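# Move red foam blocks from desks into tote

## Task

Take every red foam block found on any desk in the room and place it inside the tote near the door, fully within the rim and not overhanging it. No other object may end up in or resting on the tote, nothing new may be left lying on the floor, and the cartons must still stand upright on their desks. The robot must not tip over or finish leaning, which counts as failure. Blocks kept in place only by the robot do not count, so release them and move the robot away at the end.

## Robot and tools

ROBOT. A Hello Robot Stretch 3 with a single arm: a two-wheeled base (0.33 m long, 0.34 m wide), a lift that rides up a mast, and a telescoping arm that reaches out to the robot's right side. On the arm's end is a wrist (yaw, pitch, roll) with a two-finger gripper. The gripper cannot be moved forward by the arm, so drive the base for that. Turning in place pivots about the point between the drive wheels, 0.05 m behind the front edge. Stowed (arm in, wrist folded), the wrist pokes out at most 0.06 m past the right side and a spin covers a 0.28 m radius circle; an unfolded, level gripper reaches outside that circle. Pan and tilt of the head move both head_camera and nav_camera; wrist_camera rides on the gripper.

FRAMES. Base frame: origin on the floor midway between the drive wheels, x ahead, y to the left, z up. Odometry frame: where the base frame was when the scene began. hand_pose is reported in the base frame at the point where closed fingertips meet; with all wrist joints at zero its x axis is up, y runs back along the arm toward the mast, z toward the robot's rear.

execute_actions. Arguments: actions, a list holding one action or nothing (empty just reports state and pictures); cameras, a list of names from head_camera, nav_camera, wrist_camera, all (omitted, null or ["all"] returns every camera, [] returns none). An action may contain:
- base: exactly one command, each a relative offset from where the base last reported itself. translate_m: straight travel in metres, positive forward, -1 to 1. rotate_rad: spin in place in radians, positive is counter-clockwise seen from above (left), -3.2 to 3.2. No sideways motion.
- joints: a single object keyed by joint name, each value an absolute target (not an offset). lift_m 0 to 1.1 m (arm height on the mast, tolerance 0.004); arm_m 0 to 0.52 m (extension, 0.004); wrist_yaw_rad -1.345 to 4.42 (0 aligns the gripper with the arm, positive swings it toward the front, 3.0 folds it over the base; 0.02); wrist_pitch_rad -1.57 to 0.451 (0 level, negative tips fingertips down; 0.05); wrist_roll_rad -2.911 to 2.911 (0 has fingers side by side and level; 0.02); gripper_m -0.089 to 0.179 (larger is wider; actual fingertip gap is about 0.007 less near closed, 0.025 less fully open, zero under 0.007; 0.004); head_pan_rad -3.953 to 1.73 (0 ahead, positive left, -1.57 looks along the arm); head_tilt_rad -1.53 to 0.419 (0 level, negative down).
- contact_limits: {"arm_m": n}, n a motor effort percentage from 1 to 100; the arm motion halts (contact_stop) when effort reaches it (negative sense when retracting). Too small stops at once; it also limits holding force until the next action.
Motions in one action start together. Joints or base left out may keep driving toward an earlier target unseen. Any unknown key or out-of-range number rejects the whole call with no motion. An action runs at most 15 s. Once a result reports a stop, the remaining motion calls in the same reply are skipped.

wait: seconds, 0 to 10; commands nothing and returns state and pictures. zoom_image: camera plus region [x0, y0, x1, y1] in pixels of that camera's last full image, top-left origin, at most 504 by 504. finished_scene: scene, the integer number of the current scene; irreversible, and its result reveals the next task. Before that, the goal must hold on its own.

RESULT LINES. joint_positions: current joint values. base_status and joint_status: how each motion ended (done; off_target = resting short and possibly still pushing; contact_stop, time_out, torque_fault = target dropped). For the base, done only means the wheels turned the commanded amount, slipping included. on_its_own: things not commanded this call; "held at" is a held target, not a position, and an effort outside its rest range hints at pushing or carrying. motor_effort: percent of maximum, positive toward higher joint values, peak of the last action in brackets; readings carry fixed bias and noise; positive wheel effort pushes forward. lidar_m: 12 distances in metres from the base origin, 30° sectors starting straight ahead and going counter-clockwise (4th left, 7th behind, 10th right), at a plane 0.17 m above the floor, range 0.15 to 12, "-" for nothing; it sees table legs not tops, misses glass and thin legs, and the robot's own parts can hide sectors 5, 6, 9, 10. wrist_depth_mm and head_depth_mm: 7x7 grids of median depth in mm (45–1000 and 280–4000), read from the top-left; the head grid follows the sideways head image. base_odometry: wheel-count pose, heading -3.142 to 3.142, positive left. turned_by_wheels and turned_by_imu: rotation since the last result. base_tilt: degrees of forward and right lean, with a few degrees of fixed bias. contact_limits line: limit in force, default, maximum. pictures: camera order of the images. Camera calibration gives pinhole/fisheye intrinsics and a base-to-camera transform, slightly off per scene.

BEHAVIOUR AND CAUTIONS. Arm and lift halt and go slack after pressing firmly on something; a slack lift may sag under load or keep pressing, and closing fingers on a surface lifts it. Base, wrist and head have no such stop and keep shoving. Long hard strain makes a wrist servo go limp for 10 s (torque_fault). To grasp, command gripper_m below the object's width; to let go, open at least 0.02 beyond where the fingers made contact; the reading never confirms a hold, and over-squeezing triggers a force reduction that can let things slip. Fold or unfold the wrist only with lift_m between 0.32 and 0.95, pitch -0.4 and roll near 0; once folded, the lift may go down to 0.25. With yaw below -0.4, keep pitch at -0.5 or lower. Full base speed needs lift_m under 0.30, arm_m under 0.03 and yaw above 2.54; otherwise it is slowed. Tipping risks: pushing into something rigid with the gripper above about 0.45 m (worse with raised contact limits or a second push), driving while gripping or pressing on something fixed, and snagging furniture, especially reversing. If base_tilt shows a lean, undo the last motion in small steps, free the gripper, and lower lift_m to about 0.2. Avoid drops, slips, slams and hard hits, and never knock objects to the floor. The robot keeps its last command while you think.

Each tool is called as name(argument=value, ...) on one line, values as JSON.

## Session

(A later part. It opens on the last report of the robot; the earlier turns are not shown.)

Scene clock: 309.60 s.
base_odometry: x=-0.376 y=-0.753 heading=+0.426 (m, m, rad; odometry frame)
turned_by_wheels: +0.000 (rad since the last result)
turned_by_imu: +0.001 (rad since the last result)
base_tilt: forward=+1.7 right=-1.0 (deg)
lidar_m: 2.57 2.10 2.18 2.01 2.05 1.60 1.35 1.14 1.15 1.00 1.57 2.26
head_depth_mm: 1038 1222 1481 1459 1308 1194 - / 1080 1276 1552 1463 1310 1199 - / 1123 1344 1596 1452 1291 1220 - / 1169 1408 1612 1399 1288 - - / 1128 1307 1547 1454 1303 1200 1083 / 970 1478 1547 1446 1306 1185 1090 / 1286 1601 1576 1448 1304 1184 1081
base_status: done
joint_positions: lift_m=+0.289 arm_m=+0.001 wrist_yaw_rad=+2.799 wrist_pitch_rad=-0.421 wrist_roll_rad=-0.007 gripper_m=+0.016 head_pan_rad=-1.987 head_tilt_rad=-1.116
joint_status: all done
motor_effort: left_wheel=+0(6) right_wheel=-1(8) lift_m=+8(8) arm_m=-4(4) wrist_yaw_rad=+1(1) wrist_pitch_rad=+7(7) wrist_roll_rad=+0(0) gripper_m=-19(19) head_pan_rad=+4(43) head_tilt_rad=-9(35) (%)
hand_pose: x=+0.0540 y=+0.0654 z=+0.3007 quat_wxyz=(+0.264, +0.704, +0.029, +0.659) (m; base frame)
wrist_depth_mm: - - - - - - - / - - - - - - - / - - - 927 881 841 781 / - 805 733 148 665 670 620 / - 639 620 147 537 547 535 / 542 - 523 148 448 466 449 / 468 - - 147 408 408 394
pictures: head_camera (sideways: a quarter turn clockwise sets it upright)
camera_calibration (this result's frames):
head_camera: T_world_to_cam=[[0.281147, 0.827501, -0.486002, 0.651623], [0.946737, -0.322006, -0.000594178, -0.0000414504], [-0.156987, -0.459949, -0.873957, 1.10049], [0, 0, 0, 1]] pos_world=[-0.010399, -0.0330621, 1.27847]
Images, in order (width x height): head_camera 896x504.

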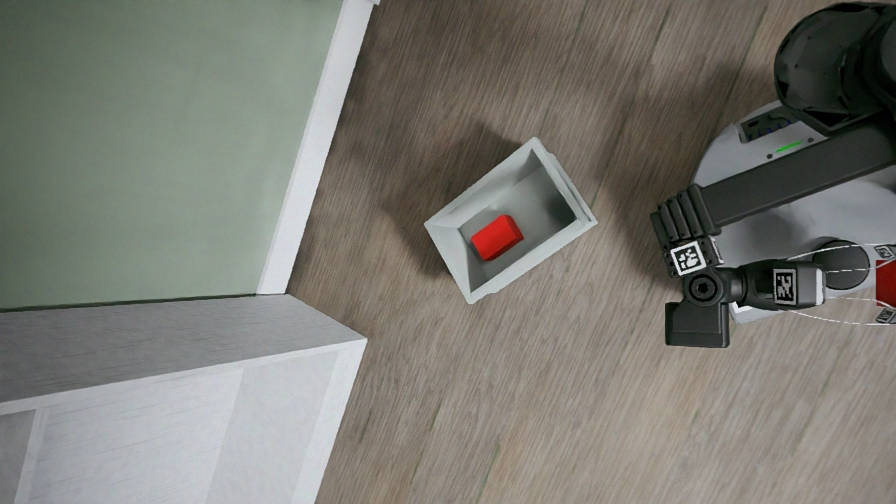

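execute_actions(actions=[{"base": {"translate_m": -0.15}, "joints": {"lift_m": 0.335, "arm_m": 0.15, "wrist_yaw_rad": 0.22, "head_pan_rad": -1.7, "head_tilt_rad": -1.15}}], cameras=["head_camera", "wrist_camera"])

Scene clock: 320.93 s.
base_odometry: x=-0.512 y=-0.815 heading=+0.426 (m, m, rad; odometry frame)
turned_by_wheels: +0.000 (rad since the last result)
turned_by_imu: +0.000 (rad since the last result)
base_tilt: forward=+1.7 right=-1.1 (deg)
lidar_m: 2.72 2.23 2.27 1.98 1.49 1.94 1.23 1.03 1.05 0.99 1.61 2.38
head_depth_mm: 1004 1172 1388 1450 1302 1187 1122 / 1082 1267 1526 1444 1304 1199 - / 1162 1390 1582 1436 1259 - - / 1039 1265 1550 1433 1261 1212 - / 1291 1590 1543 1437 1297 1178 1085 / 1457 1650 1581 1430 1295 1181 1084 / 1569 1728 1597 1423 1297 1178 1085
base_status: done
joint_positions: lift_m=+0.334 arm_m=+0.150 wrist_yaw_rad=+0.222 wrist_pitch_rad=-0.420 wrist_roll_rad=-0.007 gripper_m=+0.016 head_pan_rad=-1.706 head_tilt_rad=-1.136
joint_status: all done
motor_effort: left_wheel=+0(6) right_wheel=+0(7) lift_m=+31(31) arm_m=+4(3) wrist_yaw_rad=-2(5) wrist_pitch_rad=+7(7) wrist_roll_rad=+0(0) gripper_m=-19(17) head_pan_rad=+4(28) head_tilt_rad=-8(13) (%)
hand_pose: x=+0.0278 y=-0.5133 z=+0.3464 quat_wxyz=(+0.706, +0.224, -0.668, -0.069) (m; base frame)
wrist_depth_mm: - - - - 595 665 559 / - - - - 649 725 574 / - - - 873 730 721 626 / 929 892 811 148 740 717 649 / 726 702 696 147 593 600 578 / 608 595 566 147 381 397 498 / 518 505 485 147 424 423 431
pictures: head_camera (sideways: a quarter turn clockwise sets it upright), wrist_camera
camera_calibration (this result's frames):
head_camera: T_world_to_cam=[[0.042663, 0.882315, -0.468722, 0.630568], [0.998861, -0.0476932, 0.00113939, -0.00261631], [-0.0213495, -0.468237, -0.883345, 1.11186], [0, 0, 0, 1]] pos_world=[-0.000550874, -0.0358697, 1.27772]
wrist_camera: T_world_to_cam=[[-0.990781, -0.098999, -0.0924776, 0.00626247], [0.019238, 0.572893, -0.819404, 0.606177], [0.1341, -0.813629, -0.565707, -0.0572027], [0, 0, 0, 1]] pos_world=[0.00221398, -0.393197, 0.464923]
Images, in order (width x height): head_camera 896x504, wrist_camera 644x364.

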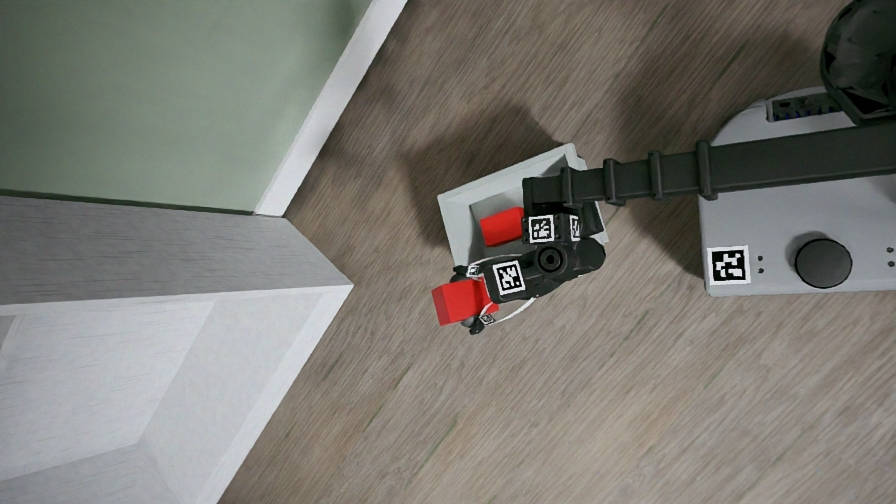

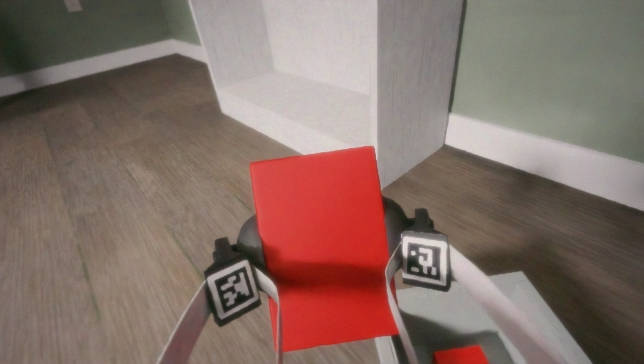

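execute_actions(actions=[{"base": {"translate_m": -0.103}, "joints": {"lift_m": 0.30, "arm_m": 0.257, "wrist_pitch_rad": -1.35, "head_pan_rad": -1.55, "head_tilt_rad": -1.15}}], cameras=["head_camera", "wrist_camera"])

Scene clock: 323.73 s.
base_odometry: x=-0.606 y=-0.857 heading=+0.426 (m, m, rad; odometry frame)
turned_by_wheels: +0.000 (rad since the last result)
turned_by_imu: +0.000 (rad since the last result)
base_tilt: forward=+1.7 right=-1.1 (deg)
lidar_m: 2.82 2.52 2.34 1.98 1.42 1.86 1.15 0.95 0.95 0.38 1.66 2.46
head_depth_mm: 1006 1156 1343 1437 1309 1189 1101 / 1100 1281 1503 1452 1304 1192 - / 1096 1370 1580 1466 1247 1198 - / 997 1232 1544 1427 1262 1211 - / 1459 1657 1564 1434 1295 1181 1090 / 1615 1720 1614 1443 1293 1183 1085 / 1549 1762 1605 1433 1297 1179 1084
base_status: done
joint_positions: lift_m=+0.301 arm_m=+0.257 wrist_yaw_rad=+0.221 wrist_pitch_rad=-1.349 wrist_roll_rad=-0.007 gripper_m=+0.016 head_pan_rad=-1.557 head_tilt_rad=-1.136
joint_status: all done
motor_effort: left_wheel=+0(4) right_wheel=+0(5) lift_m=+8(30) arm_m=+4(3) wrist_yaw_rad=-1(3) wrist_pitch_rad=-1(6) wrist_roll_rad=+0(0) gripper_m=-19(18) head_pan_rad=+4(20) head_tilt_rad=-8(10) (%)
hand_pose: x=-0.0144 y=-0.4337 z=+0.1841 quat_wxyz=(+0.599, +0.501, -0.498, -0.377) (m; base frame)
wrist_depth_mm: 350 349 307 337 294 360 364 / 349 349 307 305 283 359 364 / 340 347 326 349 296 356 361 / 345 347 231 148 281 357 356 / 345 344 276 148 239 354 358 / 343 339 348 147 232 355 359 / 341 342 341 147 350 353 355
pictures: head_camera (sideways: a quarter turn clockwise sets it upright), wrist_camera
camera_calibration (this result's frames):
head_camera: T_world_to_cam=[[-0.0894029, 0.878811, -0.468719, 0.631371], [0.994803, 0.101811, 0.00113964, -0.00259188], [0.0487222, -0.466181, -0.883346, 1.11144], [0, 0, 0, 1]] pos_world=[0.00487312, -0.0364603, 1.27772]
wrist_camera: T_world_to_cam=[[-0.996466, -0.072494, 0.0424217, -0.0561896], [-0.0744438, 0.996148, -0.0463428, 0.468271], [-0.0388987, -0.0493371, -0.998024, 0.330025], [0, 0, 0, 1]] pos_world=[-0.00829357, -0.454258, 0.353458]
Images, in order (width x height): head_camera 896x504, wrist_camera 644x364.

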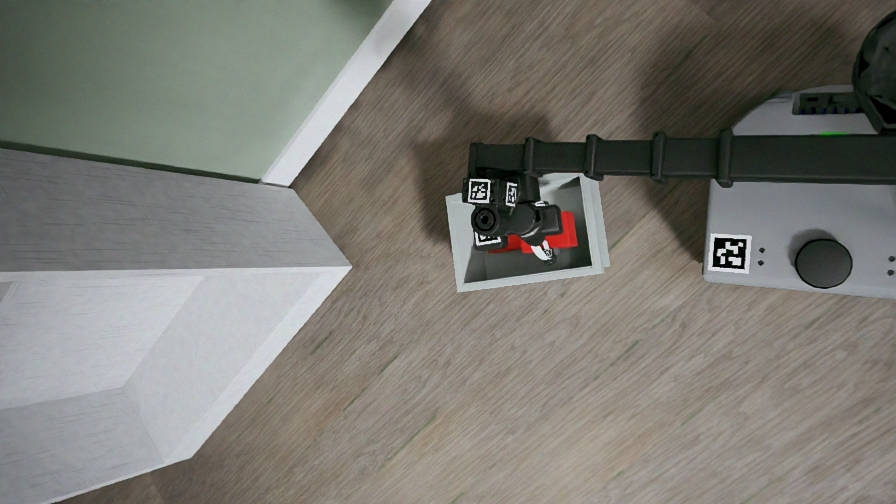

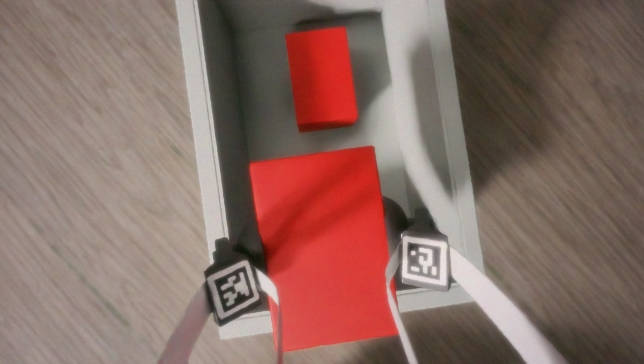

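zoom_image(camera="wrist_camera", region=[150, 0, 514, 364])

Region (150, 0, 514, 364) of wrist_camera's 644x364 image, scaled by 1.385.

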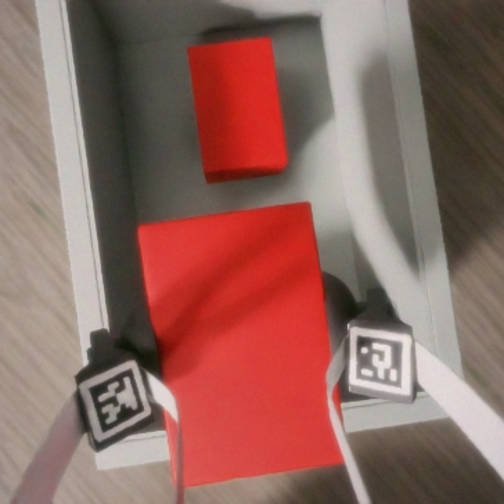

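execute_actions(actions=[{"base": {"translate_m": -0.013}, "joints": {"lift_m": 0.16, "arm_m": 0.279}}], cameras=["head_camera", "wrist_camera"])

Scene clock: 336.53 s.
base_odometry: x=-0.618 y=-0.863 heading=+0.426 (m, m, rad; odometry frame)
turned_by_wheels: +0.000 (rad since the last result)
turned_by_imu: -0.001 (rad since the last result)
base_tilt: forward=+1.7 right=-1.0 (deg)
lidar_m: 2.83 2.53 2.34 1.97 1.41 1.85 1.13 0.94 0.94 0.99 1.66 2.47
head_depth_mm: 998 1146 1346 1434 1305 1185 1092 / 1090 1268 1512 1442 1299 1196 - / 1112 1359 1560 1431 1276 1207 - / 988 1202 1533 1441 1245 1214 - / 1453 1657 1561 1438 1297 1184 1085 / 1637 1709 1602 1437 1296 1178 1087 / 1555 1752 1611 1431 1288 1183 1083
base_status: done
joint_positions: lift_m=+0.161 arm_m=+0.279 wrist_yaw_rad=+0.221 wrist_pitch_rad=-1.351 wrist_roll_rad=-0.007 gripper_m=+0.016 head_pan_rad=-1.557 head_tilt_rad=-1.136
joint_status: all done
motor_effort: left_wheel=+0(3) right_wheel=-1(5) lift_m=+8(8) arm_m=+3(3) wrist_yaw_rad=-2(1) wrist_pitch_rad=+0(0) wrist_roll_rad=+0(0) gripper_m=-19(17) head_pan_rad=+4(4) head_tilt_rad=-8(9) (%)
hand_pose: x=-0.0145 y=-0.4554 z=+0.0441 quat_wxyz=(+0.599, +0.502, -0.497, -0.377) (m; base frame)
wrist_depth_mm: 122 173 210 167 212 126 96 / 118 166 209 166 211 130 96 / 114 159 208 210 210 135 96 / 111 153 208 148 210 140 95 / 108 146 207 147 198 145 97 / 105 141 195 147 208 140 100 / 103 129 205 147 191 169 102
pictures: head_camera (sideways: a quarter turn clockwise sets it upright), wrist_camera
camera_calibration (this result's frames):
head_camera: T_world_to_cam=[[-0.0895342, 0.878799, -0.468718, 0.63137], [0.994788, 0.101959, 0.00113974, -0.00259193], [0.0487918, -0.466173, -0.883347, 1.11144], [0, 0, 0, 1]] pos_world=[0.00487857, -0.0364605, 1.27772]
wrist_camera: T_world_to_cam=[[-0.996454, -0.0725473, 0.0426168, -0.0519267], [-0.0744554, 0.996207, -0.0450356, 0.483342], [-0.039188, -0.0480489, -0.998076, 0.189767], [0, 0, 0, 1]] pos_world=[-0.00831858, -0.476157, 0.213382]
Images, in order (width x height): head_camera 896x504, wrist_camera 644x364.

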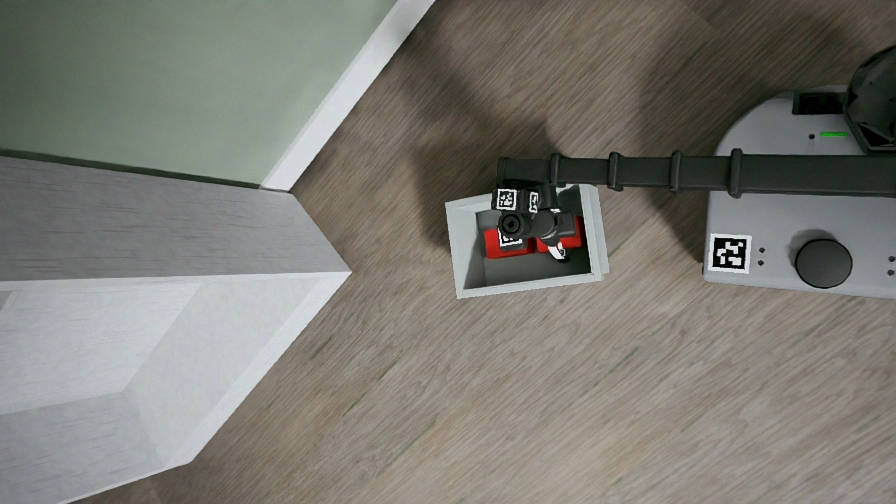

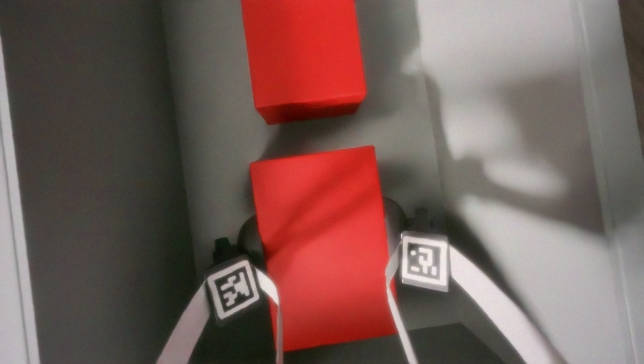

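execute_actions(actions=[{"joints": {"lift_m": 0.149, "gripper_m": 0.09}}], cameras=["wrist_camera"])

Scene clock: 339.83 s.
base_odometry: x=-0.618 y=-0.863 heading=+0.426 (m, m, rad; odometry frame)
turned_by_wheels: +0.000 (rad since the last result)
turned_by_imu: -0.001 (rad since the last result)
base_tilt: forward=+1.6 right=-1.1 (deg)
lidar_m: 2.84 2.52 2.35 1.98 1.41 1.85 1.14 0.94 0.94 1.00 1.66 2.47
head_depth_mm: 998 1142 1341 1422 1302 1188 1090 / 1094 1267 1498 1444 1304 1193 - / 1109 1351 1574 1443 1269 1207 - / 993 1204 1536 1442 1250 1212 - / 1446 1649 1572 1441 1299 1186 1089 / 1635 1730 1609 1423 1300 1183 1084 / 1547 1755 1612 1438 1295 1179 1084
base_status: not commanded
joint_positions: lift_m=+0.150 arm_m=+0.279 wrist_yaw_rad=+0.221 wrist_pitch_rad=-1.351 wrist_roll_rad=-0.007 gripper_m=+0.090 head_pan_rad=-1.557 head_tilt_rad=-1.136
joint_status: all done
motor_effort: left_wheel=+0(0) right_wheel=-1(0) lift_m=+8(6) arm_m=+4(4) wrist_yaw_rad=-1(2) wrist_pitch_rad=+0(0) wrist_roll_rad=+0(0) gripper_m=+0(79) head_pan_rad=+4(3) head_tilt_rad=-8(8) (%)
hand_pose: x=-0.0145 y=-0.4554 z=+0.0331 quat_wxyz=(+0.599, +0.502, -0.497, -0.377) (m; base frame)
wrist_depth_mm: 122 174 198 156 201 126 88 / 118 166 199 155 202 129 90 / 114 159 198 198 199 134 92 / 111 152 196 154 200 139 95 / 108 146 195 153 198 143 97 / 105 140 195 152 198 144 100 / 103 127 195 152 189 166 98
pictures: wrist_camera
camera_calibration (this result's frames):
wrist_camera: T_world_to_cam=[[-0.996454, -0.0725489, 0.0426236, -0.0514606], [-0.0744555, 0.996209, -0.0449901, 0.482834], [-0.039198, -0.0480041, -0.998078, 0.178811], [0, 0, 0, 1]] pos_world=[-0.00831947, -0.476153, 0.202383]
Images, in order (width x height): wrist_camera 644x364.

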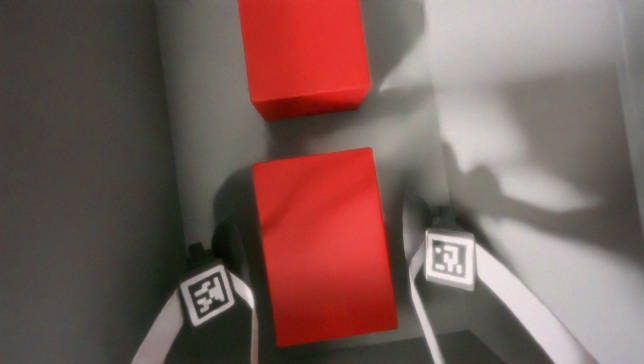

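execute_actions(actions=[{"joints": {"lift_m": 0.265}}], cameras=["wrist_camera"])

execute_actions(actions=[{"joints": {"lift_m": 0.34, "arm_m": 0.07}}], cameras=["head_camera", "wrist_camera"])

Scene clock: 343.97 s.
base_odometry: x=-0.618 y=-0.863 heading=+0.426 (m, m, rad; odometry frame)
turned_by_wheels: +0.000 (rad since the last result)
turned_by_imu: -0.001 (rad since the last result)
base_tilt: forward=+1.8 right=-1.1 (deg)
lidar_m: 2.83 2.52 2.35 1.98 1.41 1.85 1.14 0.94 0.94 1.00 1.66 2.47
head_depth_mm: 995 1146 1343 1425 1301 1185 1094 / 1091 1269 1506 1445 1304 1194 - / 1114 1352 1571 1468 1258 1216 - / 988 1197 1529 1437 1266 1215 - / 1440 1665 1564 1445 1296 1184 1088 / 1634 1719 1609 1440 1292 1182 1084 / 1555 1748 1600 1430 1293 1179 1085
base_status: not commanded
joint_positions: lift_m=+0.264 arm_m=+0.279 wrist_yaw_rad=+0.221 wrist_pitch_rad=-1.351 wrist_roll_rad=-0.007 gripper_m=+0.090 head_pan_rad=-1.557 head_tilt_rad=-1.136
joint_status: all done
motor_effort: left_wheel=+0(0) right_wheel=-1(0) lift_m=+31(29) arm_m=+3(2) wrist_yaw_rad=-1(1) wrist_pitch_rad=+0(0) wrist_roll_rad=+0(0) gripper_m=+0(1) head_pan_rad=+4(4) head_tilt_rad=-9(8) (%)
hand_pose: x=-0.0145 y=-0.4554 z=+0.1477 quat_wxyz=(+0.599, +0.502, -0.497, -0.377) (m; base frame)
wrist_depth_mm: 311 235 291 302 245 324 324 / 310 223 313 269 232 322 323 / 311 313 310 295 247 324 322 / 308 310 310 268 264 319 324 / 310 307 309 267 313 314 322 / 306 308 307 295 270 318 320 / 306 306 218 214 197 315 315
pictures: wrist_camera
camera_calibration (this result's frames):
wrist_camera: T_world_to_cam=[[-0.996454, -0.0725489, 0.0426236, -0.0563449], [-0.0744555, 0.996209, -0.0449902, 0.48799], [-0.039198, -0.0480042, -0.998078, 0.293179], [0, 0, 0, 1]] pos_world=[-0.00831946, -0.476154, 0.316972]
Images, in order (width x height): wrist_camera 644x364.

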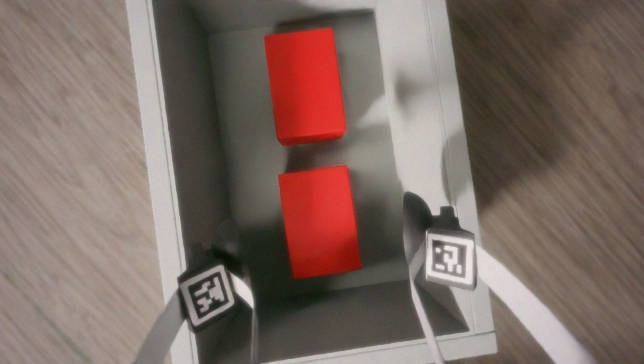

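Scene clock: 346.73 s.
base_odometry: x=-0.618 y=-0.863 heading=+0.426 (m, m, rad; odometry frame)
turned_by_wheels: +0.000 (rad since the last result)
turned_by_imu: +0.000 (rad since the last result)
base_tilt: forward=+1.7 right=-1.1 (deg)
lidar_m: 2.84 2.51 2.35 1.98 1.41 1.85 1.14 0.94 0.94 1.00 1.66 2.47
head_depth_mm: 999 1147 1342 1437 1302 1189 1105 / 1094 1266 1499 1455 1296 1198 - / 1110 1352 1562 1438 1303 - - / 989 1201 1546 1442 1272 1202 - / 1442 1664 1572 1435 1293 1187 1088 / 1634 1716 1595 1434 1295 1178 1087 / 1561 1751 1608 1433 1295 1182 1081
base_status: not commanded
joint_positions: lift_m=+0.339 arm_m=+0.070 wrist_yaw_rad=+0.221 wrist_pitch_rad=-1.351 wrist_roll_rad=-0.007 gripper_m=+0.090 head_pan_rad=-1.557 head_tilt_rad=-1.136
joint_status: all done
motor_effort: left_wheel=+0(0) right_wheel=+0(0) lift_m=+30(32) arm_m=-3(4) wrist_yaw_rad=-2(1) wrist_pitch_rad=+0(0) wrist_roll_rad=+0(0) gripper_m=-1(1) head_pan_rad=+4(4) head_tilt_rad=-9(8) (%)
hand_pose: x=-0.0145 y=-0.2469 z=+0.2227 quat_wxyz=(+0.599, +0.502, -0.497, -0.377) (m; base frame)
wrist_depth_mm: 384 388 394 346 338 403 402 / 385 391 387 292 303 403 401 / 380 384 386 390 396 396 397 / 379 385 390 385 390 400 398 / 378 381 383 392 392 393 402 / 375 380 - 390 - 396 392 / 376 380 381 - - - 392
pictures: head_camera (sideways: a quarter turn clockwise sets it upright), wrist_camera
camera_calibration (this result's frames):
head_camera: T_world_to_cam=[[-0.0895344, 0.878799, -0.468717, 0.631368], [0.994788, 0.10196, 0.00113989, -0.00259212], [0.0487919, -0.466172, -0.883348, 1.11144], [0, 0, 0, 1]] pos_world=[0.00487857, -0.0364605, 1.27772]
wrist_camera: T_world_to_cam=[[-0.996453, -0.0725508, 0.0426304, -0.0444201], [-0.074456, 0.996211, -0.0449449, 0.283643], [-0.0392081, -0.0479595, -0.998079, 0.378068], [0, 0, 0, 1]] pos_world=[-0.00832033, -0.267659, 0.391983]
Images, in order (width x height): head_camera 896x504, wrist_camera 644x364.

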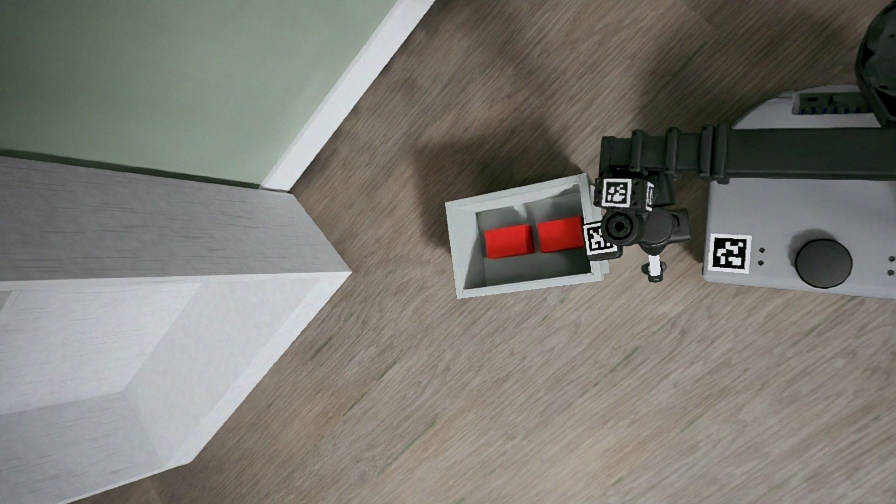

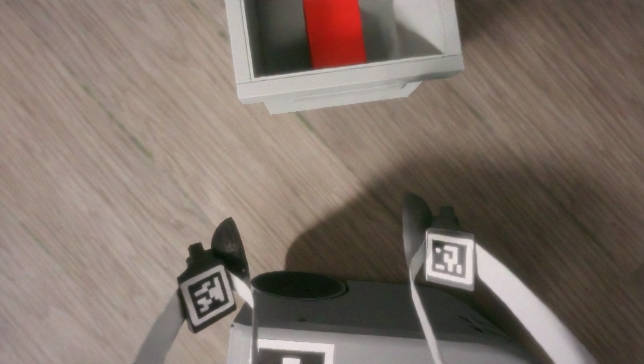

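execute_actions(actions=[{"joints": {"head_pan_rad": 0.1, "head_tilt_rad": -0.35}}], cameras=["head_camera", "nav_camera"])

Scene clock: 348.97 s.
base_odometry: x=-0.618 y=-0.863 heading=+0.426 (m, m, rad; odometry frame)
turned_by_wheels: +0.000 (rad since the last result)
turned_by_imu: +0.000 (rad since the last result)
base_tilt: forward=+1.7 right=-1.1 (deg)
lidar_m: 2.84 2.52 2.35 1.97 1.41 1.85 1.13 0.94 0.94 1.00 1.66 2.47
head_depth_mm: 2879 2940 3057 3032 2808 1990 1534 / 3144 3266 3327 3508 2710 1959 1528 / 3376 3573 3700 3772 2734 1948 1516 / 3123 3326 3523 3721 2693 1920 1504 / 2871 3049 3242 3433 2612 1906 1495 / 2679 2799 2939 3162 2578 1899 1490 / 2514 2611 2137 2905 2446 1872 1462
base_status: not commanded
joint_positions: lift_m=+0.339 arm_m=+0.070 wrist_yaw_rad=+0.221 wrist_pitch_rad=-1.351 wrist_roll_rad=-0.007 gripper_m=+0.090 head_pan_rad=+0.093 head_tilt_rad=-0.360
joint_status: all done
motor_effort: left_wheel=+0(0) right_wheel=-1(1) lift_m=+31(31) arm_m=-5(4) wrist_yaw_rad=-1(0) wrist_pitch_rad=+0(0) wrist_roll_rad=+0(0) gripper_m=+1(1) head_pan_rad=+4(46) head_tilt_rad=+5(52) (%)
hand_pose: x=-0.0145 y=-0.2469 z=+0.2227 quat_wxyz=(+0.599, +0.502, -0.497, -0.377) (m; base frame)
wrist_depth_mm: 383 389 392 345 338 400 404 / 384 389 392 294 302 393 401 / 379 385 386 389 395 398 401 / 384 382 388 389 390 396 401 / 378 379 381 388 389 395 393 / 377 380 - 385 - 392 395 / 377 379 383 - - - 397
pictures: head_camera (sideways: a quarter turn clockwise sets it upright), nav_camera (sideways: a quarter turn counterclockwise sets it upright)
camera_calibration (this result's frames):
head_camera: T_world_to_cam=[[-0.291025, -0.104437, -0.950998, 1.26123], [-0.155451, 0.985976, -0.0607073, 0.0849742], [0.944002, 0.130166, -0.303178, 0.351293], [0, 0, 0, 1]] pos_world=[0.0486373, 0.0022102, 1.31109]
nav_camera: T_world_to_cam=[[0.344727, 0.0863977, 0.934719, -1.17993], [0.158096, -0.986875, 0.0329123, 0.00815821], [0.925294, 0.136429, -0.353861, 0.409735], [0, 0, 0, 1]] pos_world=[0.0263388, 0.0540945, 1.24762]
Images, in order (width x height): head_camera 896x504, nav_camera 672x504.

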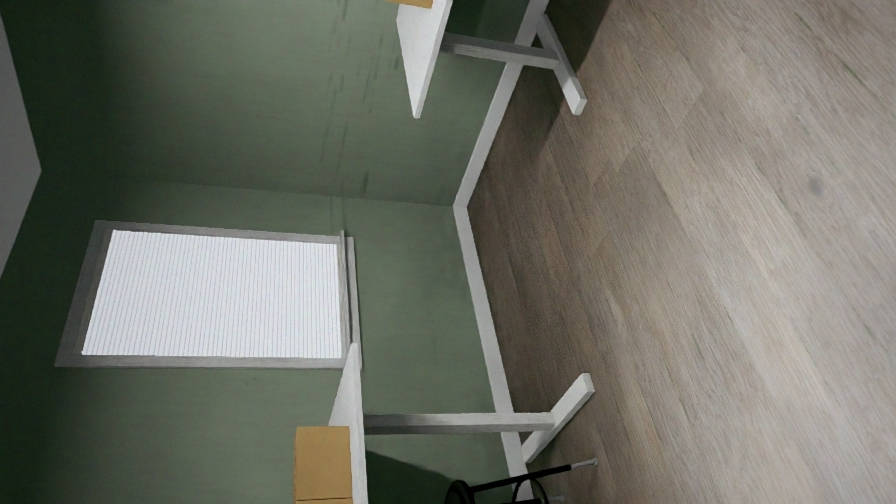

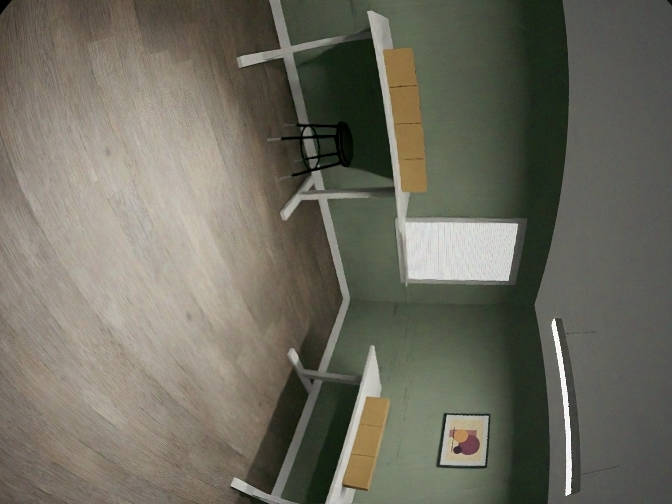

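finished_scene(scene=2)

The scene is finished: the task was done.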